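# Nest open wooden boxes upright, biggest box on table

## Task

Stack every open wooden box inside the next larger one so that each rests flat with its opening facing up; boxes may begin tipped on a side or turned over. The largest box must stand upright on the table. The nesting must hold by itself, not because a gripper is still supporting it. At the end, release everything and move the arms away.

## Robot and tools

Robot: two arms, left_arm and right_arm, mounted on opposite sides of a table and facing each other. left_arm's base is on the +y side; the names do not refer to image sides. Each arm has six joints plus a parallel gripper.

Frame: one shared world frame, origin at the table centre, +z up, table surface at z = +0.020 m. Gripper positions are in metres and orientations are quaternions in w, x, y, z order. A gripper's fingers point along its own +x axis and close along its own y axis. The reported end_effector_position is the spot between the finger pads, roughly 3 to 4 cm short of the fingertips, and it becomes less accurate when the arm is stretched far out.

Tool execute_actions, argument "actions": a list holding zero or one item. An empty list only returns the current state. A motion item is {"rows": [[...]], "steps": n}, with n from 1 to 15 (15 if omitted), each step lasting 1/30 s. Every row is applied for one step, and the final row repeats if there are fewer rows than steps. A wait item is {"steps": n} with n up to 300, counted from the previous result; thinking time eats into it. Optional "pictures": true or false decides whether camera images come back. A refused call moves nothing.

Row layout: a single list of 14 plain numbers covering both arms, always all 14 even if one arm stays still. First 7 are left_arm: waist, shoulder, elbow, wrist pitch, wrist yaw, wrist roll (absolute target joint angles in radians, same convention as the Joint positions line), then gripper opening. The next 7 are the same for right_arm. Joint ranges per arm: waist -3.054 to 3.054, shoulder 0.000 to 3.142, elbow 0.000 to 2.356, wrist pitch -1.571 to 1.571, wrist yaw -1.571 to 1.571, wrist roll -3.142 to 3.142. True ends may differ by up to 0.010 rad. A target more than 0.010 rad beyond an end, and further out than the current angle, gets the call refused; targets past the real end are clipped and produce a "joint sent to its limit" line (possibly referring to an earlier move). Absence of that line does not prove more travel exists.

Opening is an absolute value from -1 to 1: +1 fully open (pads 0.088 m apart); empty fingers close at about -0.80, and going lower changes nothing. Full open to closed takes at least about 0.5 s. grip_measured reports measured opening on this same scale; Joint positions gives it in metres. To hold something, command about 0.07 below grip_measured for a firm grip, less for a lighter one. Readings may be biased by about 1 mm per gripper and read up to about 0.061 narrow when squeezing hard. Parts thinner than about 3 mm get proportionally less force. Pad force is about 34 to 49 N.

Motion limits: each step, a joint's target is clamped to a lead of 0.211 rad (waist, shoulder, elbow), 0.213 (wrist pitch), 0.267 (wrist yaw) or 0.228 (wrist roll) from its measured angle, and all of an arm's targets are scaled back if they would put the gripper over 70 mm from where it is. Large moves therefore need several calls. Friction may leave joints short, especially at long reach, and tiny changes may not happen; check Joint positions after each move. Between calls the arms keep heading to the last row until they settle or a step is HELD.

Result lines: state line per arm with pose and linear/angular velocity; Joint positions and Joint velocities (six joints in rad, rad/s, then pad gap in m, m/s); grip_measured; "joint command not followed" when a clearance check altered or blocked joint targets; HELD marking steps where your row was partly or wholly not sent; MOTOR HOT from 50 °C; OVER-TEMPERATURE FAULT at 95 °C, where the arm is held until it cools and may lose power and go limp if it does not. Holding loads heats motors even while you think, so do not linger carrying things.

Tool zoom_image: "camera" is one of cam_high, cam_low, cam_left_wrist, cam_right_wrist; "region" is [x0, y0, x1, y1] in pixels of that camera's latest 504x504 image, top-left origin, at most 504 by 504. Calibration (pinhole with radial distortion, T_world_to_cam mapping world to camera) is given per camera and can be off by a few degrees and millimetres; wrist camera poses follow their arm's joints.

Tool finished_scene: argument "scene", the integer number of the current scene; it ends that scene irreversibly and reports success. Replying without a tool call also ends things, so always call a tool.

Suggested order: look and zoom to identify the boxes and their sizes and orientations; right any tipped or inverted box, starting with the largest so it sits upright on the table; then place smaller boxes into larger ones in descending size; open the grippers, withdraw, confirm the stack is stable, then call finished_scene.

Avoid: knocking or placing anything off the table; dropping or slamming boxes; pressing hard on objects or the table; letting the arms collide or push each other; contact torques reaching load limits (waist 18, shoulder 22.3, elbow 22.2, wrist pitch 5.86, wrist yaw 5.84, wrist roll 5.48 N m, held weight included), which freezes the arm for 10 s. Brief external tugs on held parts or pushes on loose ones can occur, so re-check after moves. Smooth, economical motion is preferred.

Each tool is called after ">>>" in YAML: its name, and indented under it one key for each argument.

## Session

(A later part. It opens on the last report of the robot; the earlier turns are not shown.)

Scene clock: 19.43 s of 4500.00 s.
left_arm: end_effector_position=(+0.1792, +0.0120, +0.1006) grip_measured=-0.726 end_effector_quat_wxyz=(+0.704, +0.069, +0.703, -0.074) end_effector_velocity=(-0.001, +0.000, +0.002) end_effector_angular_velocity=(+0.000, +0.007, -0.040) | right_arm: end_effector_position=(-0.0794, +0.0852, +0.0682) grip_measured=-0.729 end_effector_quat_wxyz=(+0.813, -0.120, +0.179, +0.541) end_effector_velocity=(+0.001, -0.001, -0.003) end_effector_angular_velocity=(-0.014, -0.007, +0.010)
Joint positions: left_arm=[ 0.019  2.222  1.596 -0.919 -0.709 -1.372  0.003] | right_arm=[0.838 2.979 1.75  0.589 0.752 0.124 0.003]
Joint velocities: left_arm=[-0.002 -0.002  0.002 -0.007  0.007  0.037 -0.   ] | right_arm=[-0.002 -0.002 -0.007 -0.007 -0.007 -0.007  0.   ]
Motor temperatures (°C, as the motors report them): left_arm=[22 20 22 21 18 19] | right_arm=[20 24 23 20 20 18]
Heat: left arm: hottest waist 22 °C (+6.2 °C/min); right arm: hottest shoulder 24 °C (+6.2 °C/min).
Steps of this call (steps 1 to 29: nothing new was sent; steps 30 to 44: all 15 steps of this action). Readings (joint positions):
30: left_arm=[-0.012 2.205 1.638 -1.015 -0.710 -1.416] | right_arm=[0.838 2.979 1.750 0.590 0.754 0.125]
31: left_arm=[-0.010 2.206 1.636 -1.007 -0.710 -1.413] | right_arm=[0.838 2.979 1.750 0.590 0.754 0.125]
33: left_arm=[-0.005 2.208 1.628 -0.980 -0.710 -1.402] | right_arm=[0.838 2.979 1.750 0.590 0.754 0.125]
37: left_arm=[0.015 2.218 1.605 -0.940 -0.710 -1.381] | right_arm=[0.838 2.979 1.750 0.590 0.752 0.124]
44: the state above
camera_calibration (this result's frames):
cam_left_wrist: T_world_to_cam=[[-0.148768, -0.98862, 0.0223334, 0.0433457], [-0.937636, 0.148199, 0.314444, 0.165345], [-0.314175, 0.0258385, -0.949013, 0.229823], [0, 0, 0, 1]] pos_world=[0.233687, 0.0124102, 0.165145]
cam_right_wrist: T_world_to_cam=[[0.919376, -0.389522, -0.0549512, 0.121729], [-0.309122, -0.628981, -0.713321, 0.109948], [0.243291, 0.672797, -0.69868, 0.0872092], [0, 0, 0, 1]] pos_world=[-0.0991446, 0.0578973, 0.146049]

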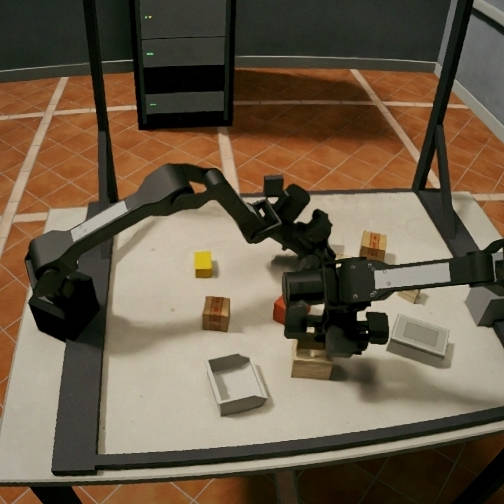

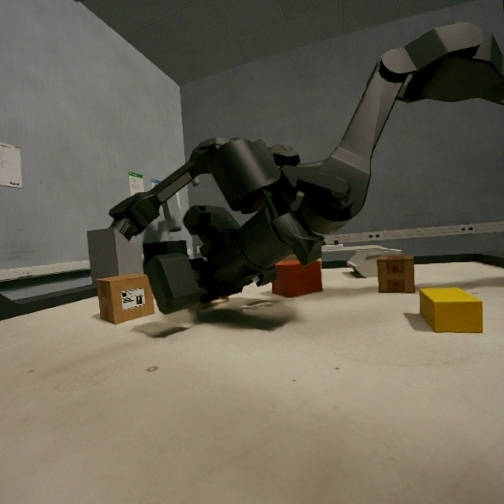

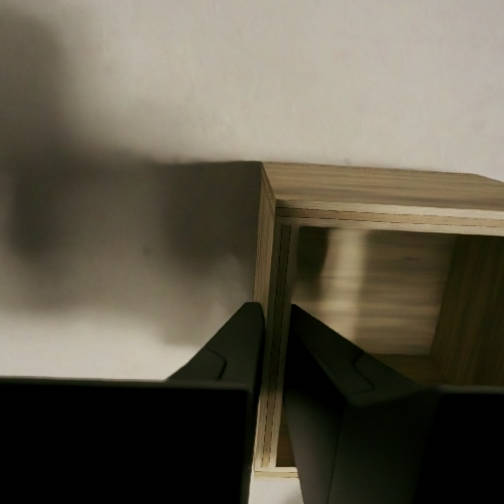

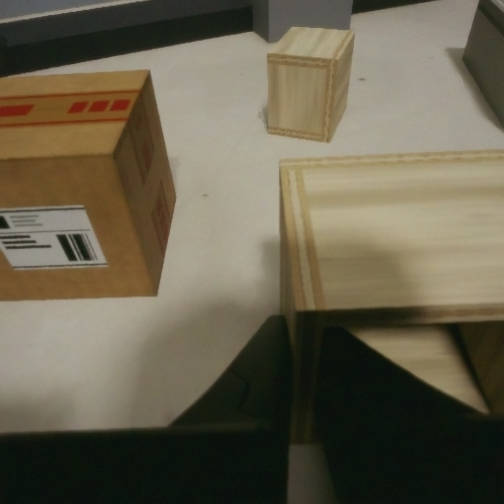

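>>> execute_actions:
  actions:
    - {"rows":[[0.024,2.233,1.582,-0.91,-0.709,-1.367,-0.9,0.837,2.95,1.756,0.587,0.748,0.121,-0.9],[0.024,2.233,1.582,-0.91,-0.709,-1.367,-0.9,0.837,2.92,1.756,0.587,0.748,0.121,-0.9],[0.024,2.233,1.582,-0.91,-0.709,-1.367,-0.9,0.837,2.89,1.756,0.587,0.748,0.121,-0.9],[0.024,2.233,1.582,-0.91,-0.709,-1.367,-0.4,0.84,2.86,1.756,0.57,0.748,0.121,-0.9],[0.024,2.233,1.582,-0.91,-0.709,-1.367,-0.4,0.85,2.82,1.756,0.55,0.748,0.121,-0.9],[0.024,2.233,1.582,-0.91,-0.709,-1.367,-0.4,0.86,2.78,1.756,0.52,0.748,0.121,-0.9],[0.024,2.233,1.582,-0.91,-0.709,-1.367,-0.4,0.87,2.74,1.74,0.49,0.748,0.121,-0.9],[0.024,2.233,1.582,-0.91,-0.709,-1.367,-0.4,0.88,2.70,1.72,0.46,0.748,0.121,-0.9],[0.01,2.222,1.61,-0.95,-0.71,-1.385,-0.4,0.89,2.66,1.70,0.43,0.748,0.121,-0.9],[-0.005,2.21,1.63,-0.985,-0.711,-1.40,-0.4,0.89,2.62,1.68,0.40,0.748,0.121,-0.9],[-0.018,2.20,1.65,-1.02,-0.712,-1.42,-0.4,0.89,2.58,1.66,0.38,0.748,0.121,-0.9],[-0.035,2.19,1.67,-1.055,-0.712,-1.44,-0.4,0.89,2.54,1.64,0.36,0.748,0.121,-0.9],[-0.05,2.18,1.69,-1.09,-0.712,-1.46,-0.4,0.89,2.50,1.62,0.34,0.748,0.121,-0.9]],"steps":15}

Scene clock: 20.77 s of 4500.00 s.
left_arm: end_effector_position=(+0.1777, +0.0152, +0.1255) grip_measured=-0.413 end_effector_quat_wxyz=(+0.703, +0.078, +0.703, -0.070) end_effector_velocity=(-0.003, -0.057, +0.224) end_effector_angular_velocity=(-0.359, +0.007, +0.068) | right_arm: end_effector_position=(-0.0727, +0.0832, +0.2364) grip_measured=-0.729 end_effector_quat_wxyz=(+0.808, -0.073, +0.161, +0.562) end_effector_velocity=(+0.048, -0.063, +0.471) end_effector_angular_velocity=(+0.484, +0.164, +0.026)
Joint positions: left_arm=[-0.023  2.211  1.653 -1.046 -0.709 -1.435  0.019] | right_arm=[0.887 2.586 1.662 0.384 0.752 0.124 0.003]
Joint velocities: left_arm=[-0.354 -0.232  0.325 -0.388 -0.007 -0.227  0.005] | right_arm=[ 0.12  -1.062 -0.261 -0.3   -0.007 -0.007 -0.   ]
Motor temperatures (°C, as the motors report them): left_arm=[22 21 22 20 18 19] | right_arm=[20 24 23 20 20 18]
Heat: left arm: hottest waist 22 °C (+5.8 °C/min); right arm: hottest shoulder 24 °C (+5.8 °C/min).
Steps of this call (steps 1 to 15: the robot went on to your last target; steps 16 to 25: nothing new was sent; steps 26 to 40: all 15 steps of this action). Readings (joint positions):
26: left_arm=[0.019 2.222 1.595 -0.918 -0.709 -1.371] | right_arm=[0.838 2.979 1.750 0.589 0.752 0.124]
27: left_arm=[0.019 2.222 1.594 -0.916 -0.709 -1.371] | right_arm=[0.838 2.975 1.750 0.589 0.752 0.124]
29: left_arm=[0.019 2.222 1.593 -0.914 -0.709 -1.370] | right_arm=[0.838 2.959 1.750 0.580 0.752 0.124]
33: left_arm=[0.023 2.226 1.589 -0.913 -0.709 -1.370] | right_arm=[0.844 2.874 1.747 0.533 0.752 0.124]
40: the state above
camera_calibration (this result's frames):
cam_left_wrist: T_world_to_cam=[[-0.156081, -0.987732, 0.00486027, 0.0492088], [-0.936795, 0.149588, 0.316288, 0.155229], [-0.313135, 0.0448134, -0.948651, 0.252301], [0, 0, 0, 1]] pos_world=[0.232103, 0.0140784, 0.19001]
cam_right_wrist: T_world_to_cam=[[0.926988, -0.355851, -0.118592, 0.136841], [-0.313298, -0.560709, -0.766452, 0.237284], [0.206247, 0.747647, -0.631258, 0.179598], [0, 0, 0, 1]] pos_world=[-0.089551, 0.047466, 0.311468]

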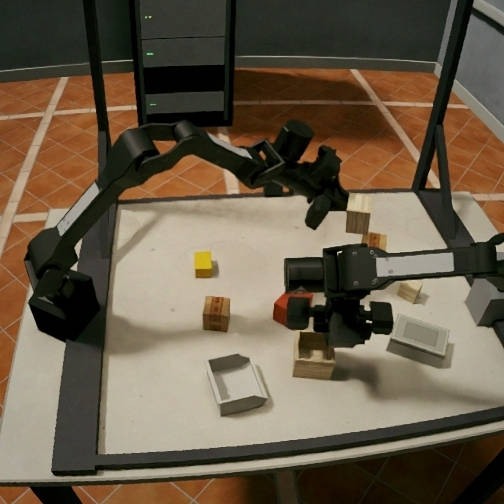

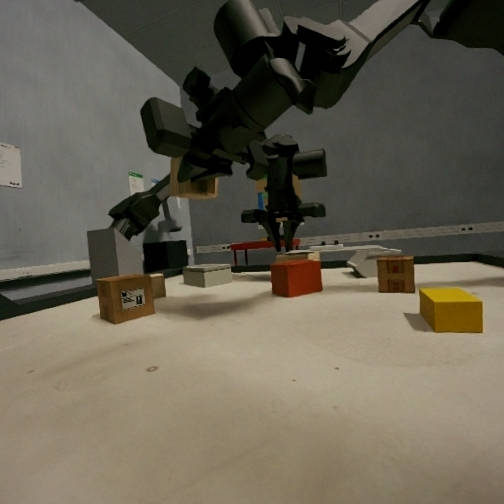

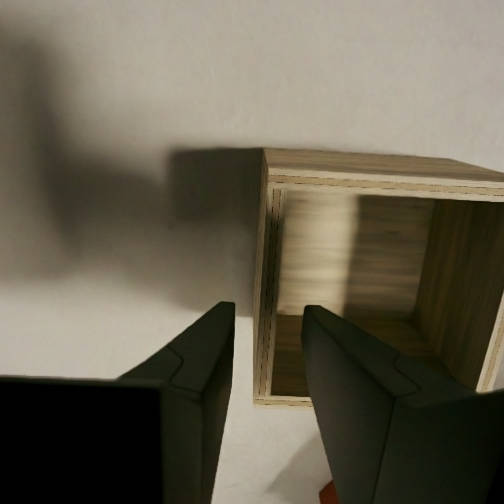

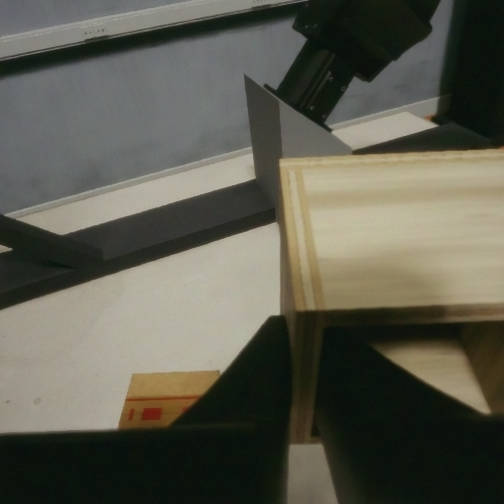

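>>> execute_actions:
  actions:
    - {"rows":[[-0.07,2.1,1.69,-1.1,-0.7,-1.3,0.2,0.89,2.4,1.55,0.2,0.7,0.3,-0.9],[-0.09,2.0,1.68,-1.1,-0.7,-1.1,0.6,0.89,2.3,1.5,0.1,0.6,0.5,-0.9],[-0.1,1.9,1.65,-1.1,-0.7,-0.9,0.6,0.89,2.2,1.45,0.0,0.5,0.7,-0.9],[-0.12,1.85,1.6,-1.1,-0.7,-0.7,0.6,0.89,2.1,1.4,-0.1,0.4,0.9,-0.9],[-0.14,1.85,1.55,-1.1,-0.7,-0.5,0.6,0.89,2.0,1.35,-0.2,0.3,1.1,-0.9],[-0.16,1.85,1.5,-1.1,-0.7,-0.3,0.6,0.89,1.95,1.3,-0.3,0.25,1.3,-0.9],[-0.18,1.85,1.45,-1.1,-0.7,-0.1,0.6,0.89,1.95,1.3,-0.4,0.25,1.5,-0.9],[-0.2,1.85,1.4,-1.1,-0.7,0.1,0.6,0.89,1.95,1.3,-0.54,0.25,2.963,-0.9],[-0.22,1.85,1.35,-1.1,-0.7,0.3,0.6,0.89,1.95,1.3,-0.54,0.25,2.963,-0.9],[-0.25,1.85,1.3,-1.1,-0.65,1.39,0.6,0.89,1.95,1.3,-0.54,0.25,2.963,-0.9],[-0.3,1.85,1.2,-1.05,-0.6,1.39,0.6,0.89,1.95,1.3,-0.54,0.25,2.963,-0.9]],"steps":15}
  pictures: false

>>> execute_actions:
  actions:
    - {"rows":[[-0.5,1.85,0.95,-0.95,-0.55,1.39,0.6,0.8,1.95,1.3,-0.54,0.25,2.963,-0.9]],"steps":12}

Scene clock: 24.10 s of 4500.00 s.
left_arm: end_effector_position=(+0.1270, +0.1071, +0.2021) grip_measured=+0.588 end_effector_quat_wxyz=(+0.561, +0.375, +0.580, -0.456) end_effector_velocity=(-0.202, +0.242, -0.139) end_effector_angular_velocity=(+0.392, -0.205, -2.622) | right_arm: end_effector_position=(-0.0673, -0.0779, +0.2874) grip_measured=-0.729 end_effector_quat_wxyz=(+0.656, -0.012, +0.557, +0.508) end_effector_velocity=(+0.048, -0.182, -0.065) end_effector_angular_velocity=(-1.016, +0.878, -1.057)
Joint positions: left_arm=[-0.28   1.858  1.255 -1.069 -0.618 -0.63   0.068] | right_arm=[ 0.891  1.954  1.325 -0.439  0.268  0.976  0.003]
Joint velocities: left_arm=[-0.335  0.149 -0.828  0.007  0.227  1.751  0.004] | right_arm=[-0.002 -0.247 -0.056 -1.033 -0.095  1.722  0.   ]
Motor temperatures (°C, as the motors report them): left_arm=[23 21 22 20 18 19] | right_arm=[20 25 24 21 20 18]
Heat: left arm: hottest waist 23 °C (+7.5 °C/min); right arm: hottest shoulder 25 °C (+7.5 °C/min).
Steps of this call (steps 1 to 30: the robot went on to your last target; steps 31 to 85: nothing new was sent; steps 86 to 100: all 15 steps of this action). Readings (joint positions):
86: left_arm=[-0.049 2.177 1.684 -1.088 -0.709 -1.431] | right_arm=[0.892 2.487 1.618 0.321 0.743 0.153]
87: left_arm=[-0.051 2.157 1.681 -1.091 -0.707 -1.376] | right_arm=[0.892 2.459 1.596 0.266 0.711 0.210]
89: left_arm=[-0.066 2.090 1.655 -1.094 -0.703 -1.261] | right_arm=[0.890 2.375 1.517 0.148 0.598 0.328]
93: left_arm=[-0.139 1.890 1.542 -1.094 -0.704 -1.024] | right_arm=[0.891 2.173 1.368 -0.075 0.357 0.563]
100: the state above

Scene clock: 24.50 s of 4500.00 s.
left_arm: end_effector_position=(+0.0574, +0.1829, +0.1819) grip_measured=+0.597 end_effector_quat_wxyz=(+0.314, +0.594, +0.319, -0.668) end_effector_velocity=(-0.001, +0.013, -0.007) end_effector_angular_velocity=(-0.160, -0.093, -1.760) | right_arm: end_effector_position=(-0.0270, -0.0885, +0.2596) grip_measured=-0.729 end_effector_quat_wxyz=(+0.645, +0.193, +0.706, +0.221) end_effector_velocity=(-0.007, -0.006, -0.001) end_effector_angular_velocity=(-0.177, +0.956, -1.396)
Joint positions: left_arm=[-0.491  1.857  0.963 -0.955 -0.555  0.051  0.068] | right_arm=[ 0.798  1.95   1.306 -0.537  0.254  1.682  0.003]
Joint velocities: left_arm=[-0.017 -0.002 -0.046  0.007 -0.007  1.736 -0.   ] | right_arm=[ 0.017 -0.002 -0.002 -0.022 -0.007  1.722 -0.   ]
Motor temperatures (°C, as the motors report them): left_arm=[23 21 22 20 18 19] | right_arm=[20 25 24 21 20 18]
Heat: left arm: hottest waist 23 °C (+7.3 °C/min); right arm: hottest shoulder 25 °C (+7.3 °C/min).
Steps of this call (steps 1 to 12: all 12 steps of this action). Readings (joint positions):
1: left_arm=[-0.296 1.861 1.219 -1.049 -0.614 -0.580] | right_arm=[0.888 1.950 1.323 -0.468 0.260 1.034]
2: left_arm=[-0.328 1.859 1.178 -1.020 -0.604 -0.534] | right_arm=[0.875 1.950 1.320 -0.487 0.254 1.093]
4: left_arm=[-0.410 1.854 1.092 -0.988 -0.579 -0.423] | right_arm=[0.839 1.950 1.311 -0.516 0.254 1.211]
8: left_arm=[-0.489 1.857 0.976 -0.968 -0.555 -0.185] | right_arm=[0.796 1.950 1.306 -0.530 0.254 1.446]
12: the state above
camera_calibration (this result's frames):
cam_left_wrist: T_world_to_cam=[[-0.82723, 0.556977, 0.0739443, -0.0607763], [0.557523, 0.797371, 0.231013, -0.189103], [0.069708, 0.232326, -0.970137, 0.208256], [0, 0, 0, 1]] pos_world=[0.0406365, 0.136253, 0.250216]
cam_right_wrist: T_world_to_cam=[[-0.0406395, -0.819735, -0.571299, 0.0864678], [-0.906962, -0.209648, 0.365333, -0.105575], [-0.419248, 0.532993, -0.734949, 0.304257], [0, 0, 0, 1]] pos_world=[0.0353199, -0.11342, 0.311582]

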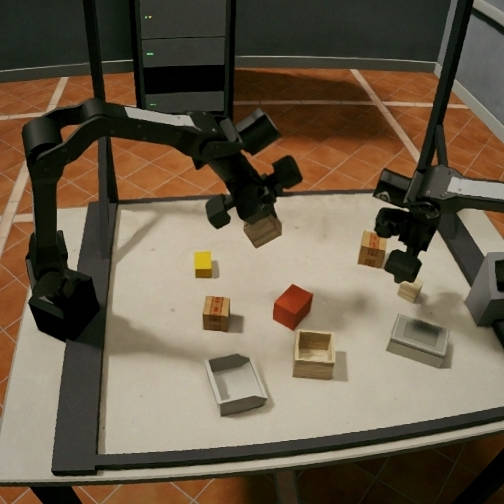

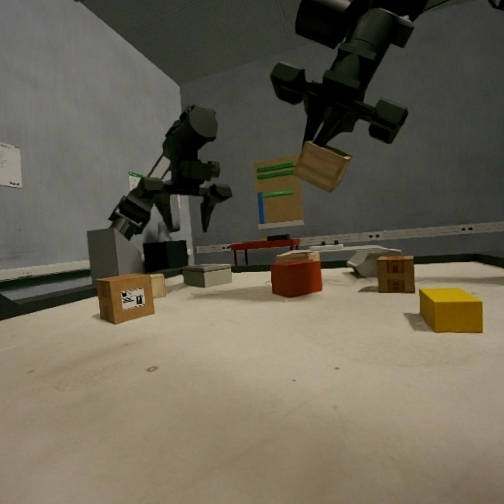

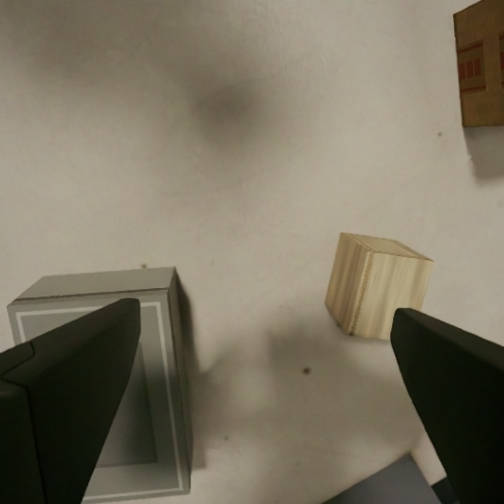

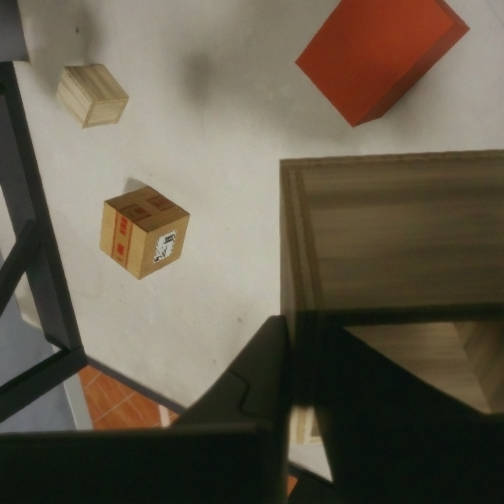

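>>> execute_actions:
  actions:
    - {"rows":[[-0.672,1.975,0.825,-0.92,-0.536,1.393,0.6,0.262,2.1,1.572,-0.54,0.25,2.966,-0.9]],"steps":13}
  pictures: false

>>> execute_actions:
  actions:
    - {"rows":[[-0.672,1.975,0.825,-0.92,-0.536,1.393,0.6,0.262,2.15,1.572,-0.54,0.25,2.966,-0.9],[-0.672,1.975,0.825,-0.92,-0.536,1.393,0.6,0.262,2.18,1.572,-0.54,0.25,2.966,-0.9],[-0.672,1.975,0.825,-0.92,-0.536,1.393,0.6,0.262,2.21,1.572,-0.54,0.25,2.966,-0.9],[-0.672,1.975,0.825,-0.92,-0.536,1.393,0.6,0.262,2.24,1.572,-0.54,0.25,2.966,-0.9]],"steps":15}

Scene clock: 25.37 s of 4500.00 s.
left_arm: end_effector_position=(+0.0250, +0.2400, +0.1586) grip_measured=+0.597 end_effector_quat_wxyz=(-0.223, +0.671, -0.220, -0.672) end_effector_velocity=(+0.002, +0.001, +0.003) end_effector_angular_velocity=(-0.018, -0.027, -0.240) | right_arm: end_effector_position=(+0.1634, -0.0317, +0.2431) grip_measured=-0.729 end_effector_quat_wxyz=(+0.332, +0.656, +0.595, -0.326) end_effector_velocity=(+0.518, -0.067, -0.151) end_effector_angular_velocity=(-0.194, +0.511, -1.563)
Joint positions: left_arm=[-0.665  1.97   0.83  -0.922 -0.535  1.369  0.068] | right_arm=[ 0.375  2.069  1.547 -0.539  0.244  2.899  0.003]
Joint velocities: left_arm=[-0.022  0.002  0.002 -0.022 -0.022  0.212 -0.   ] | right_arm=[-1.106  0.12   0.178 -0.007 -0.007  0.608 -0.   ]
Motor temperatures (°C, as the motors report them): left_arm=[23 21 22 20 18 19] | right_arm=[20 25 24 21 20 18]
Heat: left arm: hottest waist 23 °C (+7.1 °C/min); right arm: hottest shoulder 25 °C (+7.1 °C/min).
Steps of this call (steps 1 to 13: the robot went on to your last target; steps 14 to 26: all 13 steps of this action). Readings (joint positions):
14: left_arm=[-0.507 1.869 0.942 -0.943 -0.558 0.878] | right_arm=[0.792 1.961 1.321 -0.550 0.247 2.492]
15: left_arm=[-0.543 1.883 0.923 -0.930 -0.557 0.937] | right_arm=[0.772 1.979 1.351 -0.550 0.244 2.530]
17: left_arm=[-0.621 1.931 0.877 -0.929 -0.539 1.057] | right_arm=[0.710 2.020 1.419 -0.540 0.244 2.607]
21: left_arm=[-0.662 1.969 0.831 -0.928 -0.535 1.279] | right_arm=[0.562 2.054 1.504 -0.539 0.244 2.766]
26: the state above

Scene clock: 25.87 s of 4500.00 s.
left_arm: end_effector_position=(+0.0247, +0.2402, +0.1588) grip_measured=+0.597 end_effector_quat_wxyz=(-0.231, +0.669, -0.228, -0.669) end_effector_velocity=(+0.000, -0.001, -0.000) end_effector_angular_velocity=(-0.008, -0.000, +0.042) | right_arm: end_effector_position=(+0.1960, -0.0384, +0.1591) grip_measured=-0.729 end_effector_quat_wxyz=(+0.343, +0.651, +0.535, -0.414) end_effector_velocity=(-0.005, +0.001, -0.000) end_effector_angular_velocity=(+0.002, +0.023, +0.007)
Joint positions: left_arm=[-0.667  1.97   0.83  -0.922 -0.535  1.39   0.068] | right_arm=[ 0.263  2.235  1.571 -0.539  0.253  2.962  0.003]
Joint velocities: left_arm=[ 0.002 -0.002 -0.002  0.007 -0.007 -0.037  0.   ] | right_arm=[ 0.002  0.002  0.002 -0.007 -0.022  0.007  0.   ]
Motor temperatures (°C, as the motors report them): left_arm=[23 21 22 20 18 19] | right_arm=[20 25 24 21 20 18]
Heat: left arm: hottest waist 23 °C (+7.0 °C/min); right arm: hottest shoulder 25 °C (+7.0 °C/min).
Steps of this call (steps 1 to 15: all 15 steps of this action). Readings (joint positions):
1: left_arm=[-0.666 1.970 0.830 -0.922 -0.535 1.376] | right_arm=[0.340 2.079 1.553 -0.539 0.246 2.917]
2: left_arm=[-0.666 1.970 0.830 -0.922 -0.535 1.380] | right_arm=[0.309 2.093 1.562 -0.538 0.250 2.930]
4: left_arm=[-0.667 1.970 0.830 -0.922 -0.535 1.385] | right_arm=[0.266 2.133 1.575 -0.536 0.253 2.945]
8: left_arm=[-0.667 1.970 0.830 -0.922 -0.535 1.389] | right_arm=[0.254 2.215 1.573 -0.541 0.253 2.958]
15: the state above
camera_calibration (this result's frames):
cam_left_wrist: T_world_to_cam=[[0.570913, 0.820797, 0.0187136, -0.207134], [0.775871, -0.546837, 0.314633, 0.0929147], [0.268483, -0.165109, -0.949029, 0.262041], [0, 0, 0, 1]] pos_world=[-0.0241882, 0.264089, 0.223327]
cam_right_wrist: T_world_to_cam=[[-0.969417, 0.245416, 0.00129224, 0.210944], [0.17609, 0.691884, 0.700206, -0.087119], [0.170948, 0.679019, -0.71394, 0.183752], [0, 0, 0, 1]] pos_world=[0.188422, -0.116264, 0.191916]

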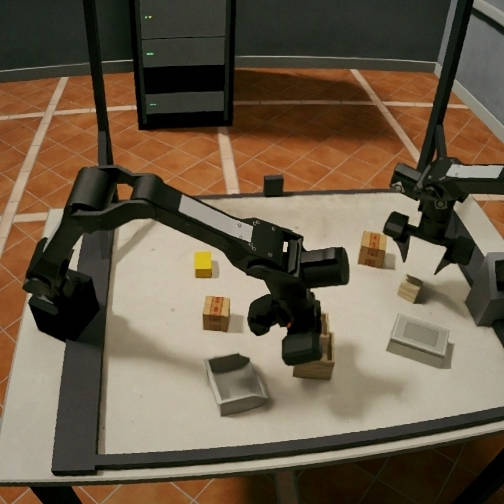

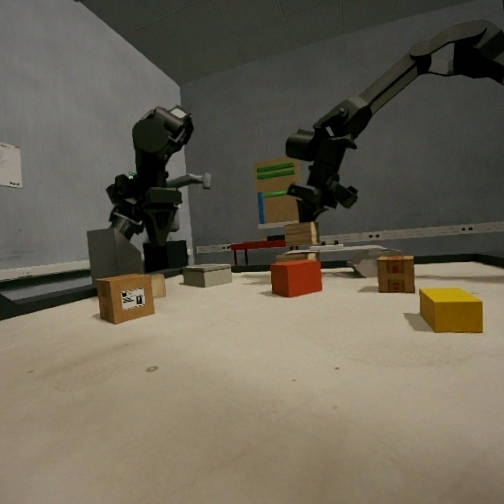

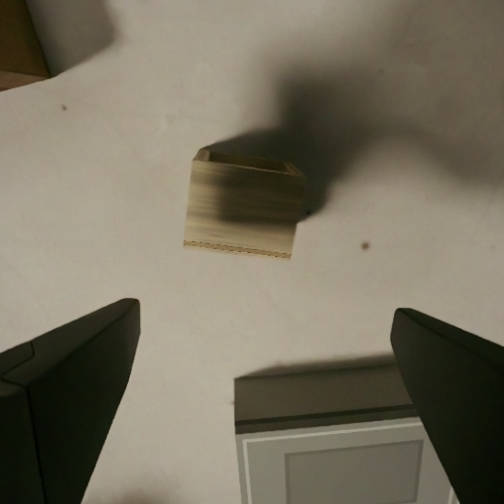

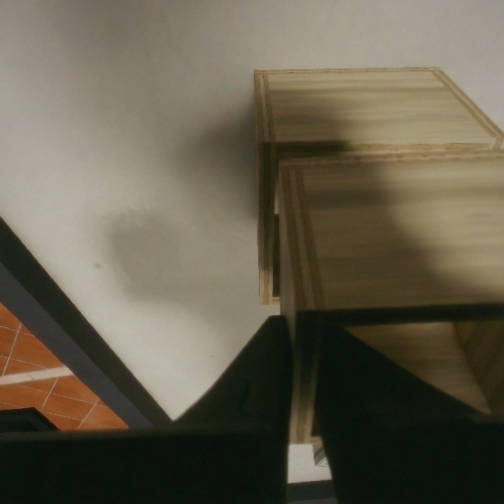

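>>> zoom_image:
  camera: "cam_low"
  region: [260,190,350,280]

>>> zoom_image:
  camera: "cam_right_wrist"
  region: [240,60,504,324]

Region (260, 190, 350, 280) of cam_low's 504x504 image, scaled by 5.600, with more detail than that image has.

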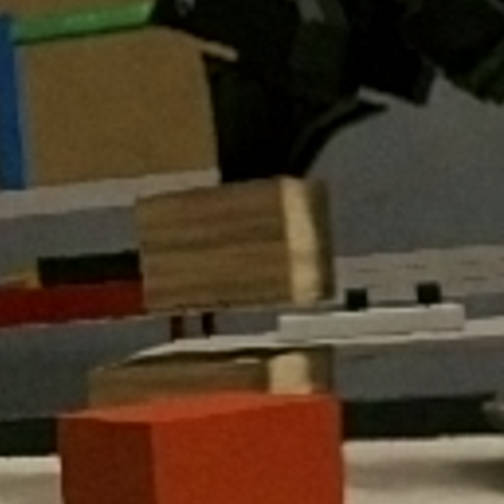

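Region (240, 60, 504, 324) of cam_right_wrist's 504x504 image, scaled by 1.909, with more detail than that image has.

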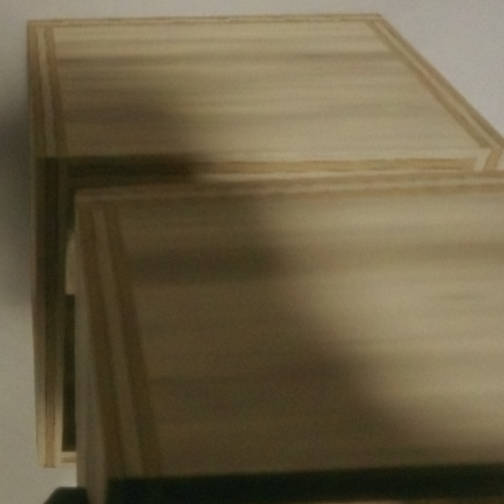

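>>> execute_actions:
  actions:
    - {"rows":[[-0.66,2.03,0.80,-0.83,-0.54,1.46,0.7,0.26,2.26,1.60,-0.53,0.26,2.98,-0.9],[-0.66,2.03,0.80,-0.83,-0.54,1.46,0.7,0.259,2.28,1.614,-0.52,0.267,2.993,-0.9],[-0.648,2.096,0.771,-0.734,-0.546,1.518,0.7,0.258,2.302,1.614,-0.514,0.267,2.993,-0.9]],"steps":15}

>>> zoom_image:
  camera: "cam_low"
  region: [260,190,350,280]

Scene clock: 29.30 s of 4500.00 s.
left_arm: end_effector_position=(+0.0059, +0.2443, +0.1245) grip_measured=+0.696 end_effector_quat_wxyz=(-0.266, +0.655, -0.263, -0.656) end_effector_velocity=(-0.004, -0.003, -0.003) end_effector_angular_velocity=(-0.017, +0.009, -0.009) | right_arm: end_effector_position=(+0.1972, -0.0278, +0.1478) grip_measured=-0.729 end_effector_quat_wxyz=(+0.335, +0.660, +0.527, -0.419) end_effector_velocity=(+0.005, +0.002, +0.005) end_effector_angular_velocity=(+0.007, -0.012, -0.002)
Joint positions: left_arm=[-0.65   2.089  0.776 -0.739 -0.542  1.514  0.073] | right_arm=[ 0.262  2.287  1.605 -0.516  0.262  2.989  0.003]
Joint velocities: left_arm=[ 0.002  0.012 -0.002  0.037 -0.007  0.022  0.   ] | right_arm=[-0.002 -0.002  0.017 -0.007  0.007 -0.007  0.   ]
Motor temperatures (°C, as the motors report them): left_arm=[23 21 22 20 18 19] | right_arm=[20 26 24 21 20 18]
Heat: left arm: hottest waist 23 °C (+6.1 °C/min); right arm: hottest shoulder 26 °C (+8.2 °C/min).
Steps of this call (steps 1 to 15: the robot went on to your last target; steps 16 to 88: nothing new was sent; steps 89 to 103: all 15 steps of this action). Readings (joint positions):
89: left_arm=[-0.667 1.976 0.827 -0.911 -0.535 1.403] | right_arm=[0.263 2.235 1.572 -0.539 0.253 2.965]
90: left_arm=[-0.666 1.986 0.823 -0.884 -0.535 1.419] | right_arm=[0.263 2.239 1.578 -0.539 0.253 2.971]
92: left_arm=[-0.661 2.028 0.808 -0.813 -0.539 1.463] | right_arm=[0.263 2.255 1.594 -0.524 0.257 2.980]
96: left_arm=[-0.651 2.083 0.778 -0.761 -0.540 1.502] | right_arm=[0.262 2.278 1.604 -0.519 0.260 2.987]
103: the state above
camera_calibration (this result's frames):
cam_left_wrist: T_world_to_cam=[[0.65447, 0.755875, 0.0179418, -0.183661], [0.714194, -0.625822, 0.313486, 0.140428], [0.248184, -0.192353, -0.949423, 0.242092], [0, 0, 0, 1]] pos_world=[-0.0401756, 0.273275, 0.189121]
cam_right_wrist: T_world_to_cam=[[-0.961366, 0.27523, 0.00488789, 0.208282], [0.199209, 0.683353, 0.702385, -0.0918732], [0.189977, 0.676222, -0.711781, 0.164166], [0, 0, 0, 1]] pos_world=[0.18735, -0.105556, 0.180362]

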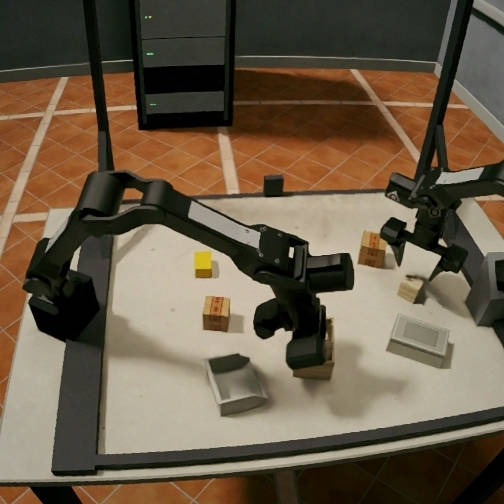

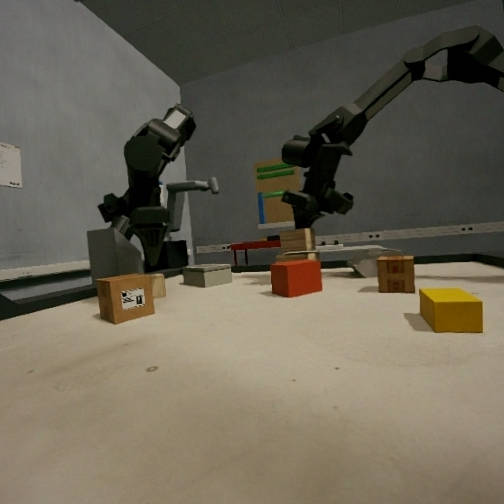

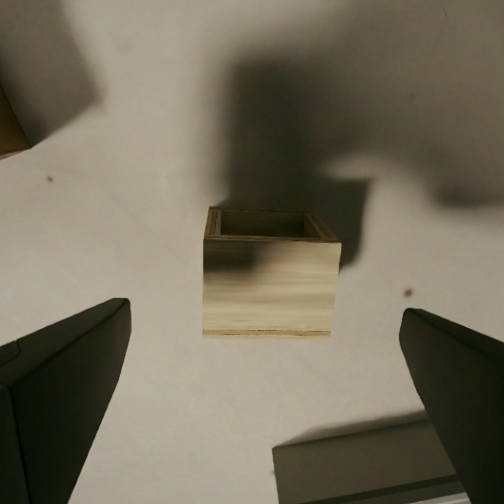

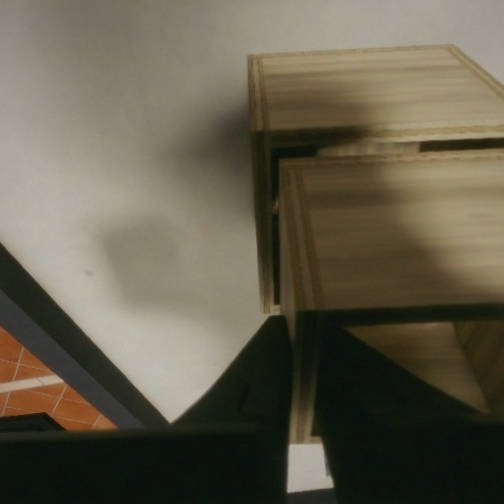

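Region (260, 190, 350, 280) of cam_low's 504x504 image, scaled by 5.600, with more detail than that image has.

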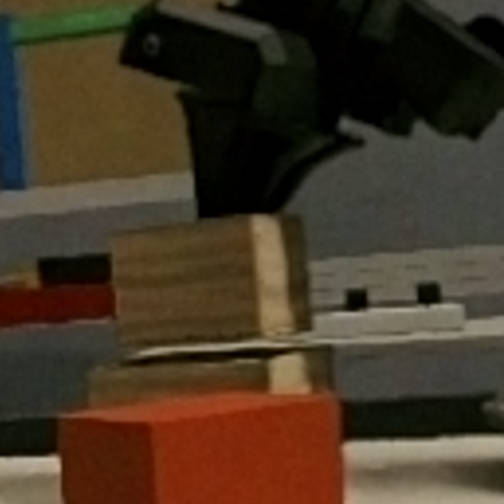

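>>> execute_actions:
  actions:
    - {"rows":[[-0.62,2.12,0.755,-0.67,-0.557,1.55,0.7,0.258,2.302,1.614,-0.502,0.267,2.993,-0.9],[-0.62,2.12,0.755,-0.67,-0.557,1.55,0.7,0.258,2.302,1.614,-0.502,0.267,2.993,-0.9],[-0.59,2.15,0.73,-0.6,-0.57,1.58,0.7,0.256,2.307,1.614,-0.499,0.267,2.99,-0.9],[-0.59,2.15,0.73,-0.6,-0.57,1.58,0.7,0.256,2.307,1.614,-0.499,0.267,2.99,-0.9],[-0.56,2.18,0.705,-0.53,-0.585,1.61,0.7,0.255,2.311,1.614,-0.497,0.267,2.99,-0.9],[-0.56,2.18,0.705,-0.53,-0.585,1.61,0.7,0.255,2.311,1.614,-0.497,0.267,2.99,-0.9],[-0.531,2.209,0.68,-0.461,-0.597,1.644,0.7,0.255,2.311,1.614,-0.497,0.267,2.99,-0.9]],"steps":15}

>>> zoom_image:
  camera: "cam_right_wrist"
  region: [240,60,504,324]

>>> zoom_image:
  camera: "cam_low"
  region: [260,190,350,280]

Scene clock: 31.30 s of 4500.00 s.
left_arm: end_effector_position=(+0.0057, +0.2444, +0.0749) grip_measured=+0.697 end_effector_quat_wxyz=(-0.266, +0.655, -0.263, -0.656) end_effector_velocity=(-0.004, -0.010, -0.003) end_effector_angular_velocity=(-0.045, +0.013, +0.000) | right_arm: end_effector_position=(+0.1994, -0.0251, +0.1460) grip_measured=-0.729 end_effector_quat_wxyz=(+0.330, +0.664, +0.526, -0.417) end_effector_velocity=(-0.000, -0.002, -0.001) end_effector_angular_velocity=(-0.006, +0.005, +0.010)
Joint positions: left_arm=[-0.535  2.202  0.687 -0.471 -0.592  1.638  0.073] | right_arm=[ 0.258  2.294  1.607 -0.499  0.262  2.989  0.003]
Joint velocities: left_arm=[ 0.007  0.007 -0.002  0.066 -0.022  0.037 -0.   ] | right_arm=[-0.002 -0.002 -0.002 -0.007 -0.007 -0.007 -0.   ]
Motor temperatures (°C, as the motors report them): left_arm=[23 21 22 20 18 19] | right_arm=[20 26 24 21 20 18]
Heat: left arm: hottest waist 23 °C (+5.8 °C/min); right arm: hottest shoulder 26 °C (+7.7 °C/min).
Steps of this call (steps 1 to 15: the robot went on to your last target; steps 16 to 45: nothing new was sent; steps 46 to 60: all 15 steps of this action). Readings (joint positions):
46: left_arm=[-0.648 2.093 0.774 -0.727 -0.543 1.522] | right_arm=[0.262 2.287 1.606 -0.515 0.262 2.989]
47: left_arm=[-0.642 2.097 0.771 -0.708 -0.547 1.529] | right_arm=[0.262 2.287 1.606 -0.511 0.262 2.989]
49: left_arm=[-0.621 2.116 0.759 -0.658 -0.556 1.551] | right_arm=[0.261 2.288 1.606 -0.506 0.262 2.989]
53: left_arm=[-0.565 2.171 0.714 -0.538 -0.579 1.606] | right_arm=[0.259 2.291 1.607 -0.501 0.262 2.989]
60: the state above
camera_calibration (this result's frames):
cam_left_wrist: T_world_to_cam=[[0.654714, 0.755656, 0.0182923, -0.182727], [0.713963, -0.626175, 0.313309, 0.156222], [0.248208, -0.192068, -0.949475, 0.194984], [0, 0, 0, 1]] pos_world=[-0.040299, 0.273351, 0.13953]
cam_right_wrist: T_world_to_cam=[[-0.959291, 0.282362, 0.00570354, 0.209284], [0.202846, 0.674813, 0.709564, -0.0948879], [0.196505, 0.681836, -0.704618, 0.158428], [0, 0, 0, 1]] pos_world=[0.18888, -0.103084, 0.177767]

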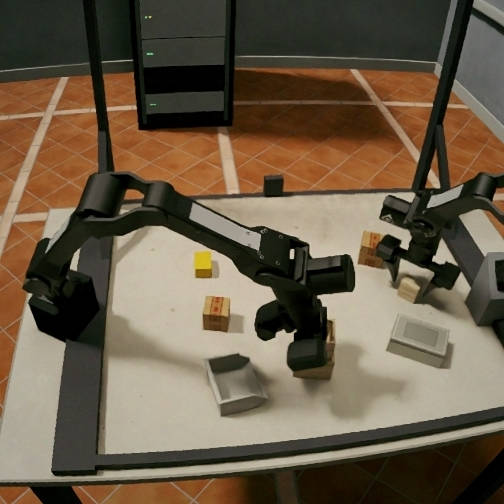

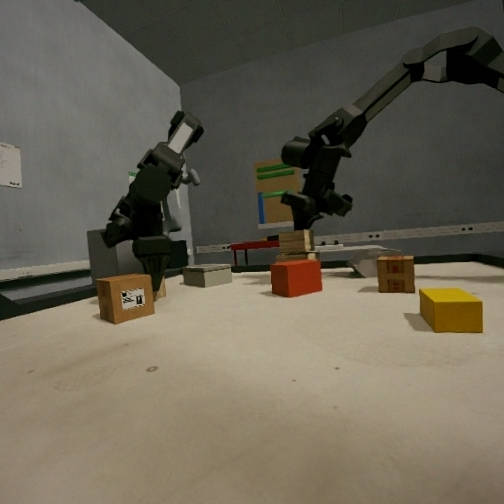

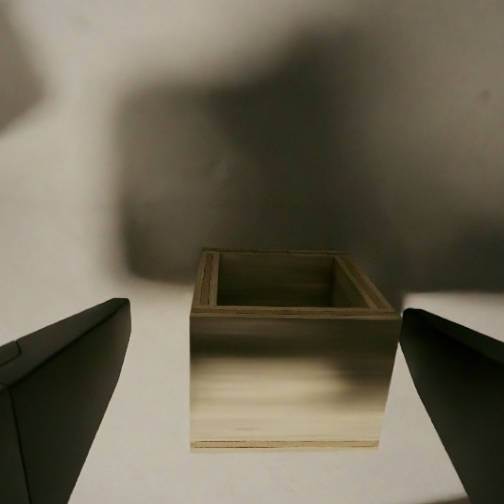

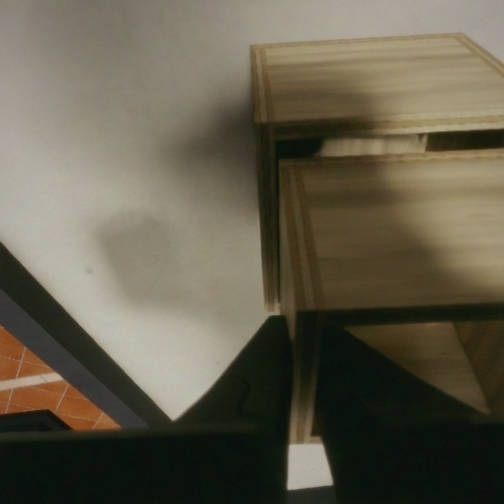

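Region (240, 60, 504, 324) of cam_right_wrist's 504x504 image, scaled by 1.909, with more detail than that image has.

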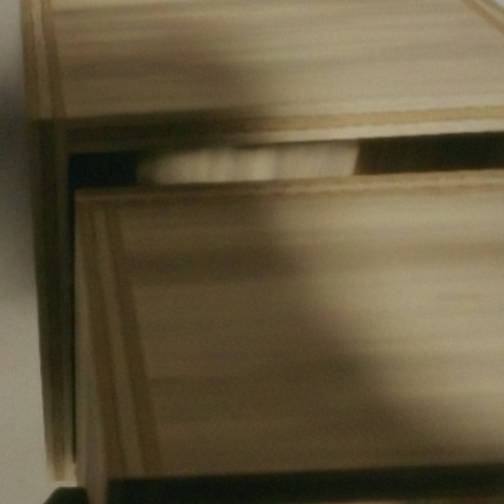

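Region (260, 190, 350, 280) of cam_low's 504x504 image, scaled by 5.600, with more detail than that image has.

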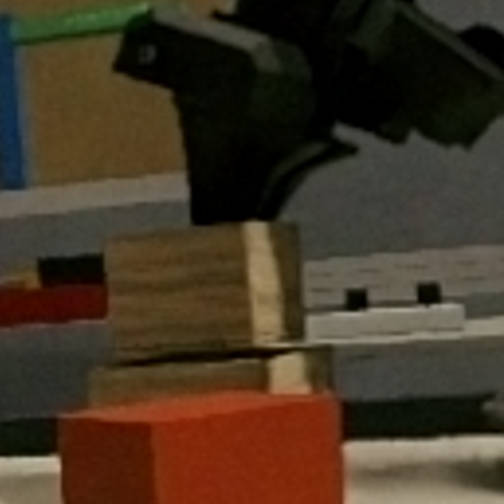

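>>> execute_actions:
  actions:
    - {"rows":[[-0.531,2.209,0.68,-0.461,-0.597,1.644,0.5,0.264,2.311,1.614,-0.497,0.267,2.99,-0.9],[-0.531,2.209,0.68,-0.461,-0.597,1.644,0.4,0.264,2.311,1.614,-0.497,0.267,2.99,-0.9],[-0.531,2.209,0.68,-0.461,-0.597,1.644,0.3,0.264,2.316,1.614,-0.497,0.267,2.99,-0.9],[-0.531,2.209,0.68,-0.461,-0.597,1.644,0.2,0.264,2.321,1.614,-0.497,0.267,2.99,-0.9],[-0.531,2.209,0.68,-0.461,-0.597,1.644,0.1,0.261,2.326,1.614,-0.495,0.267,2.99,-0.9],[-0.531,2.209,0.68,-0.461,-0.597,1.644,0.0,0.261,2.331,1.614,-0.493,0.267,2.99,-0.9]],"steps":15}

Scene clock: 32.70 s of 4500.00 s.
left_arm: end_effector_position=(+0.0054, +0.2439, +0.0742) grip_measured=+0.059 end_effector_quat_wxyz=(-0.265, +0.655, -0.264, -0.656) end_effector_velocity=(-0.001, -0.003, +0.001) end_effector_angular_velocity=(-0.014, +0.001, +0.012) | right_arm: end_effector_position=(+0.1955, -0.0247, +0.1369) grip_measured=-0.729 end_effector_quat_wxyz=(+0.336, +0.659, +0.526, -0.421) end_effector_velocity=(+0.001, +0.001, +0.003) end_effector_angular_velocity=(+0.011, -0.005, +0.017)
Joint positions: left_arm=[-0.533  2.204  0.685 -0.464 -0.593  1.642  0.042] | right_arm=[ 0.26   2.316  1.608 -0.495  0.262  2.989  0.003]
Joint velocities: left_arm=[-0.002 -0.002  0.002  0.007 -0.007 -0.007 -0.   ] | right_arm=[-0.002 -0.007 -0.002  0.007 -0.007 -0.022 -0.   ]
Motor temperatures (°C, as the motors report them): left_arm=[23 21 22 20 18 19] | right_arm=[20 26 24 21 20 18]
Heat: left arm: hottest waist 23 °C (+5.5 °C/min); right arm: hottest shoulder 26 °C (+7.3 °C/min).
Steps of this call (steps 1 to 15: the robot went on to your last target; steps 16 to 27: nothing new was sent; steps 28 to 42: all 15 steps of this action). Readings (joint positions):
28: left_arm=[-0.533 2.204 0.685 -0.464 -0.593 1.641] | right_arm=[0.258 2.294 1.607 -0.499 0.262 2.989]
29: left_arm=[-0.533 2.204 0.685 -0.464 -0.593 1.641] | right_arm=[0.258 2.294 1.607 -0.499 0.262 2.989]
31: left_arm=[-0.533 2.204 0.685 -0.464 -0.593 1.641] | right_arm=[0.259 2.296 1.607 -0.499 0.262 2.989]
35: left_arm=[-0.533 2.204 0.685 -0.464 -0.593 1.642] | right_arm=[0.260 2.307 1.608 -0.496 0.262 2.989]
42: the state above
camera_calibration (this result's frames):
cam_left_wrist: T_world_to_cam=[[0.654749, 0.755681, 0.0157935, -0.18197], [0.714366, -0.625509, 0.31372, 0.156185], [0.246951, -0.194125, -0.949384, 0.194767], [0, 0, 0, 1]] pos_world=[-0.0405266, 0.273015, 0.138784]
cam_right_wrist: T_world_to_cam=[[-0.961168, 0.275919, 0.00504335, 0.205827], [0.200812, 0.686761, 0.698594, -0.0857289], [0.189292, 0.672479, -0.715501, 0.155158], [0, 0, 0, 1]] pos_world=[0.18568, -0.102257, 0.169867]

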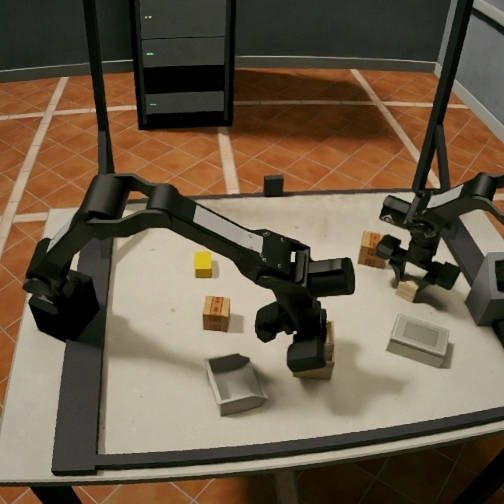

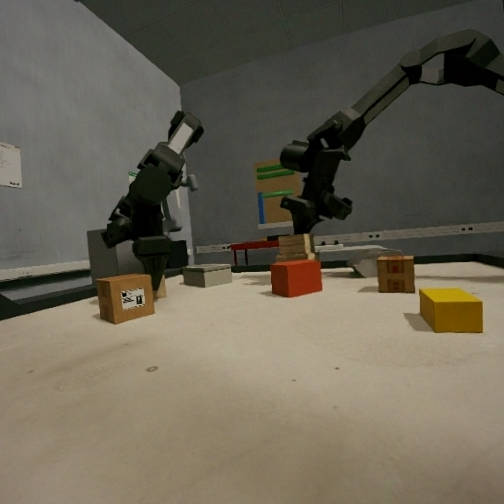

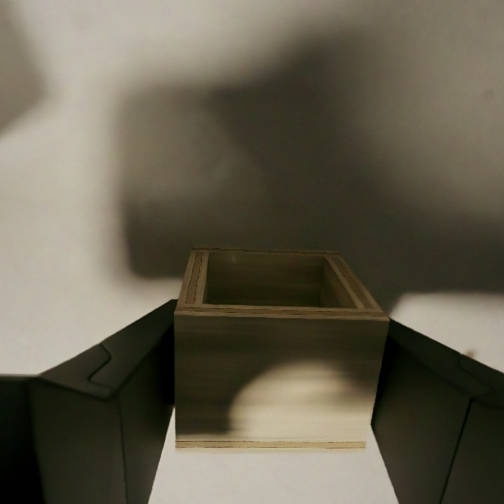

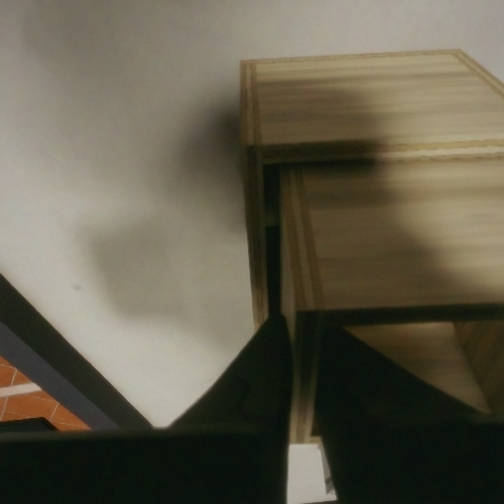

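>>> execute_actions:
  actions:
    - {"rows":[[-0.55,2.185,0.70,-0.51,-0.585,1.62,-0.02,0.254,2.334,1.598,-0.49,0.258,2.985,-0.9],[-0.57,2.165,0.715,-0.555,-0.577,1.60,-0.02,0.252,2.338,1.594,-0.483,0.258,2.983,-0.9],[-0.59,2.145,0.73,-0.60,-0.57,1.58,-0.02,0.250,2.341,1.59,-0.476,0.257,2.982,-0.9],[-0.61,2.125,0.75,-0.645,-0.56,1.56,-0.02,0.248,2.345,1.586,-0.468,0.257,2.98,-0.9],[-0.63,2.105,0.765,-0.69,-0.55,1.5,-0.02,0.246,2.348,1.582,-0.46,0.256,2.978,-0.9],[-0.65,2.088,0.78,-0.736,-0.544,1.4,-0.02,0.244,2.352,1.578,-0.452,0.255,2.976,-0.9],[-0.65,2.088,0.78,-0.736,-0.544,1.2,-0.02,0.242,2.355,1.574,-0.445,0.255,2.975,-0.9],[-0.65,2.088,0.78,-0.736,-0.544,-0.23,-0.02,0.24,2.359,1.57,-0.437,0.254,2.973,-0.9],[-0.65,2.088,0.8,-0.75,-0.544,-0.23,-0.02,0.24,2.359,1.57,-0.43,0.254,2.973,-0.9]],"steps":15}

Scene clock: 34.73 s of 4500.00 s.
left_arm: end_effector_position=(+0.0055, +0.2405, +0.1245) grip_measured=+0.059 end_effector_quat_wxyz=(-0.090, +0.702, -0.090, -0.700) end_effector_velocity=(+0.015, +0.014, +0.000) end_effector_angular_velocity=(+0.043, -0.068, +1.693) | right_arm: end_effector_position=(+0.1988, -0.0242, +0.1198) grip_measured=-0.729 end_effector_quat_wxyz=(+0.334, +0.662, +0.524, -0.420) end_effector_velocity=(+0.003, -0.001, +0.000) end_effector_angular_velocity=(-0.004, -0.001, +0.017)
Joint positions: left_arm=[-0.643  2.097  0.789 -0.74  -0.549  1.01   0.042] | right_arm=[ 0.243  2.341  1.581 -0.433  0.26   2.977  0.003]
Joint velocities: left_arm=[-0.007 -0.002 -0.007 -0.095 -0.007 -1.751  0.   ] | right_arm=[-0.007 -0.002  0.002 -0.007 -0.007 -0.022 -0.   ]
Motor temperatures (°C, as the motors report them): left_arm=[23 21 22 20 18 19] | right_arm=[21 26 24 21 20 18]
Heat: left arm: hottest waist 23 °C (+5.2 °C/min); right arm: hottest shoulder 26 °C (+6.9 °C/min).
Steps of this call (steps 1 to 15: the robot went on to your last target; steps 16 to 46: nothing new was sent; steps 47 to 61: all 15 steps of this action). Readings (joint positions):
47: left_arm=[-0.533 2.203 0.686 -0.467 -0.593 1.640] | right_arm=[0.260 2.316 1.608 -0.495 0.262 2.989]
48: left_arm=[-0.537 2.200 0.690 -0.486 -0.593 1.632] | right_arm=[0.259 2.317 1.608 -0.493 0.262 2.989]
50: left_arm=[-0.558 2.182 0.701 -0.551 -0.583 1.605] | right_arm=[0.258 2.319 1.606 -0.484 0.262 2.988]
54: left_arm=[-0.623 2.119 0.750 -0.676 -0.558 1.424] | right_arm=[0.251 2.329 1.593 -0.458 0.262 2.981]
61: the state above
camera_calibration (this result's frames):
cam_left_wrist: T_world_to_cam=[[0.200841, 0.979484, 0.0165508, -0.231628], [0.927599, -0.195581, 0.318288, 0.0331036], [0.314995, -0.048573, -0.947849, 0.206265], [0, 0, 0, 1]] pos_world=[-0.0491589, 0.243369, 0.188805]
cam_right_wrist: T_world_to_cam=[[-0.959137, 0.282928, 0.00286626, 0.208958], [0.203305, 0.682097, 0.702432, -0.075838], [0.196782, 0.674311, -0.711745, 0.140056], [0, 0, 0, 1]] pos_world=[0.188277, -0.101832, 0.152356]

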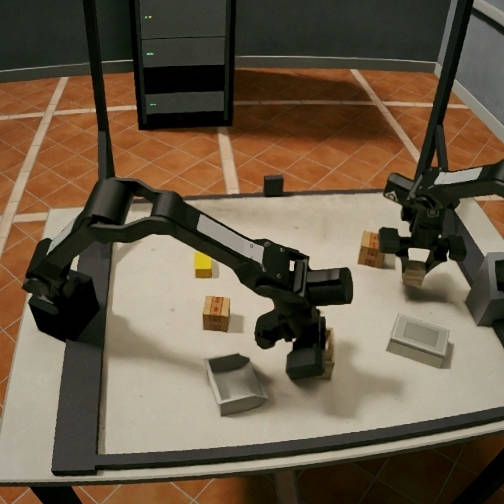

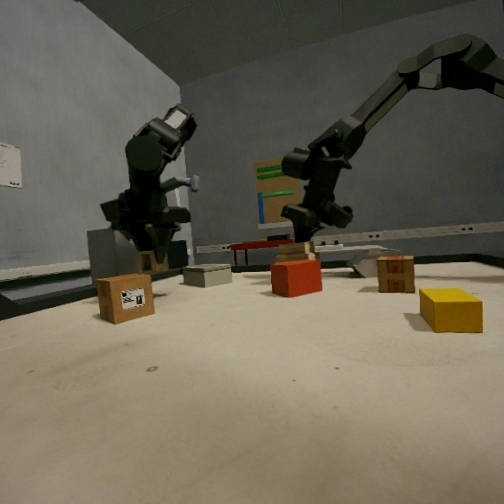

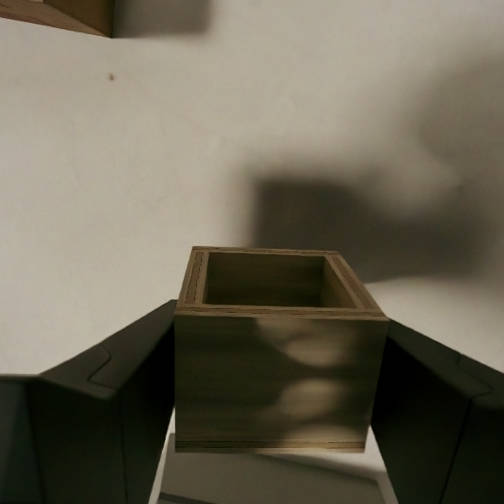

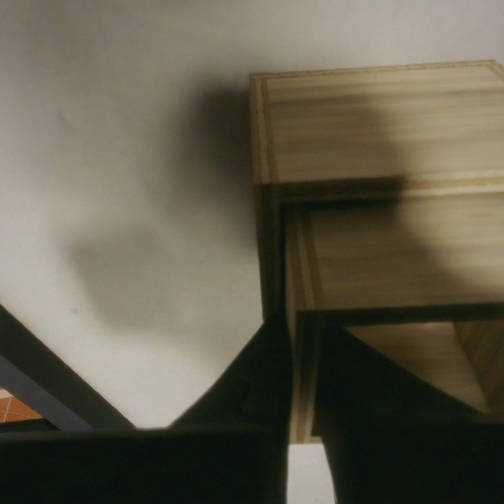

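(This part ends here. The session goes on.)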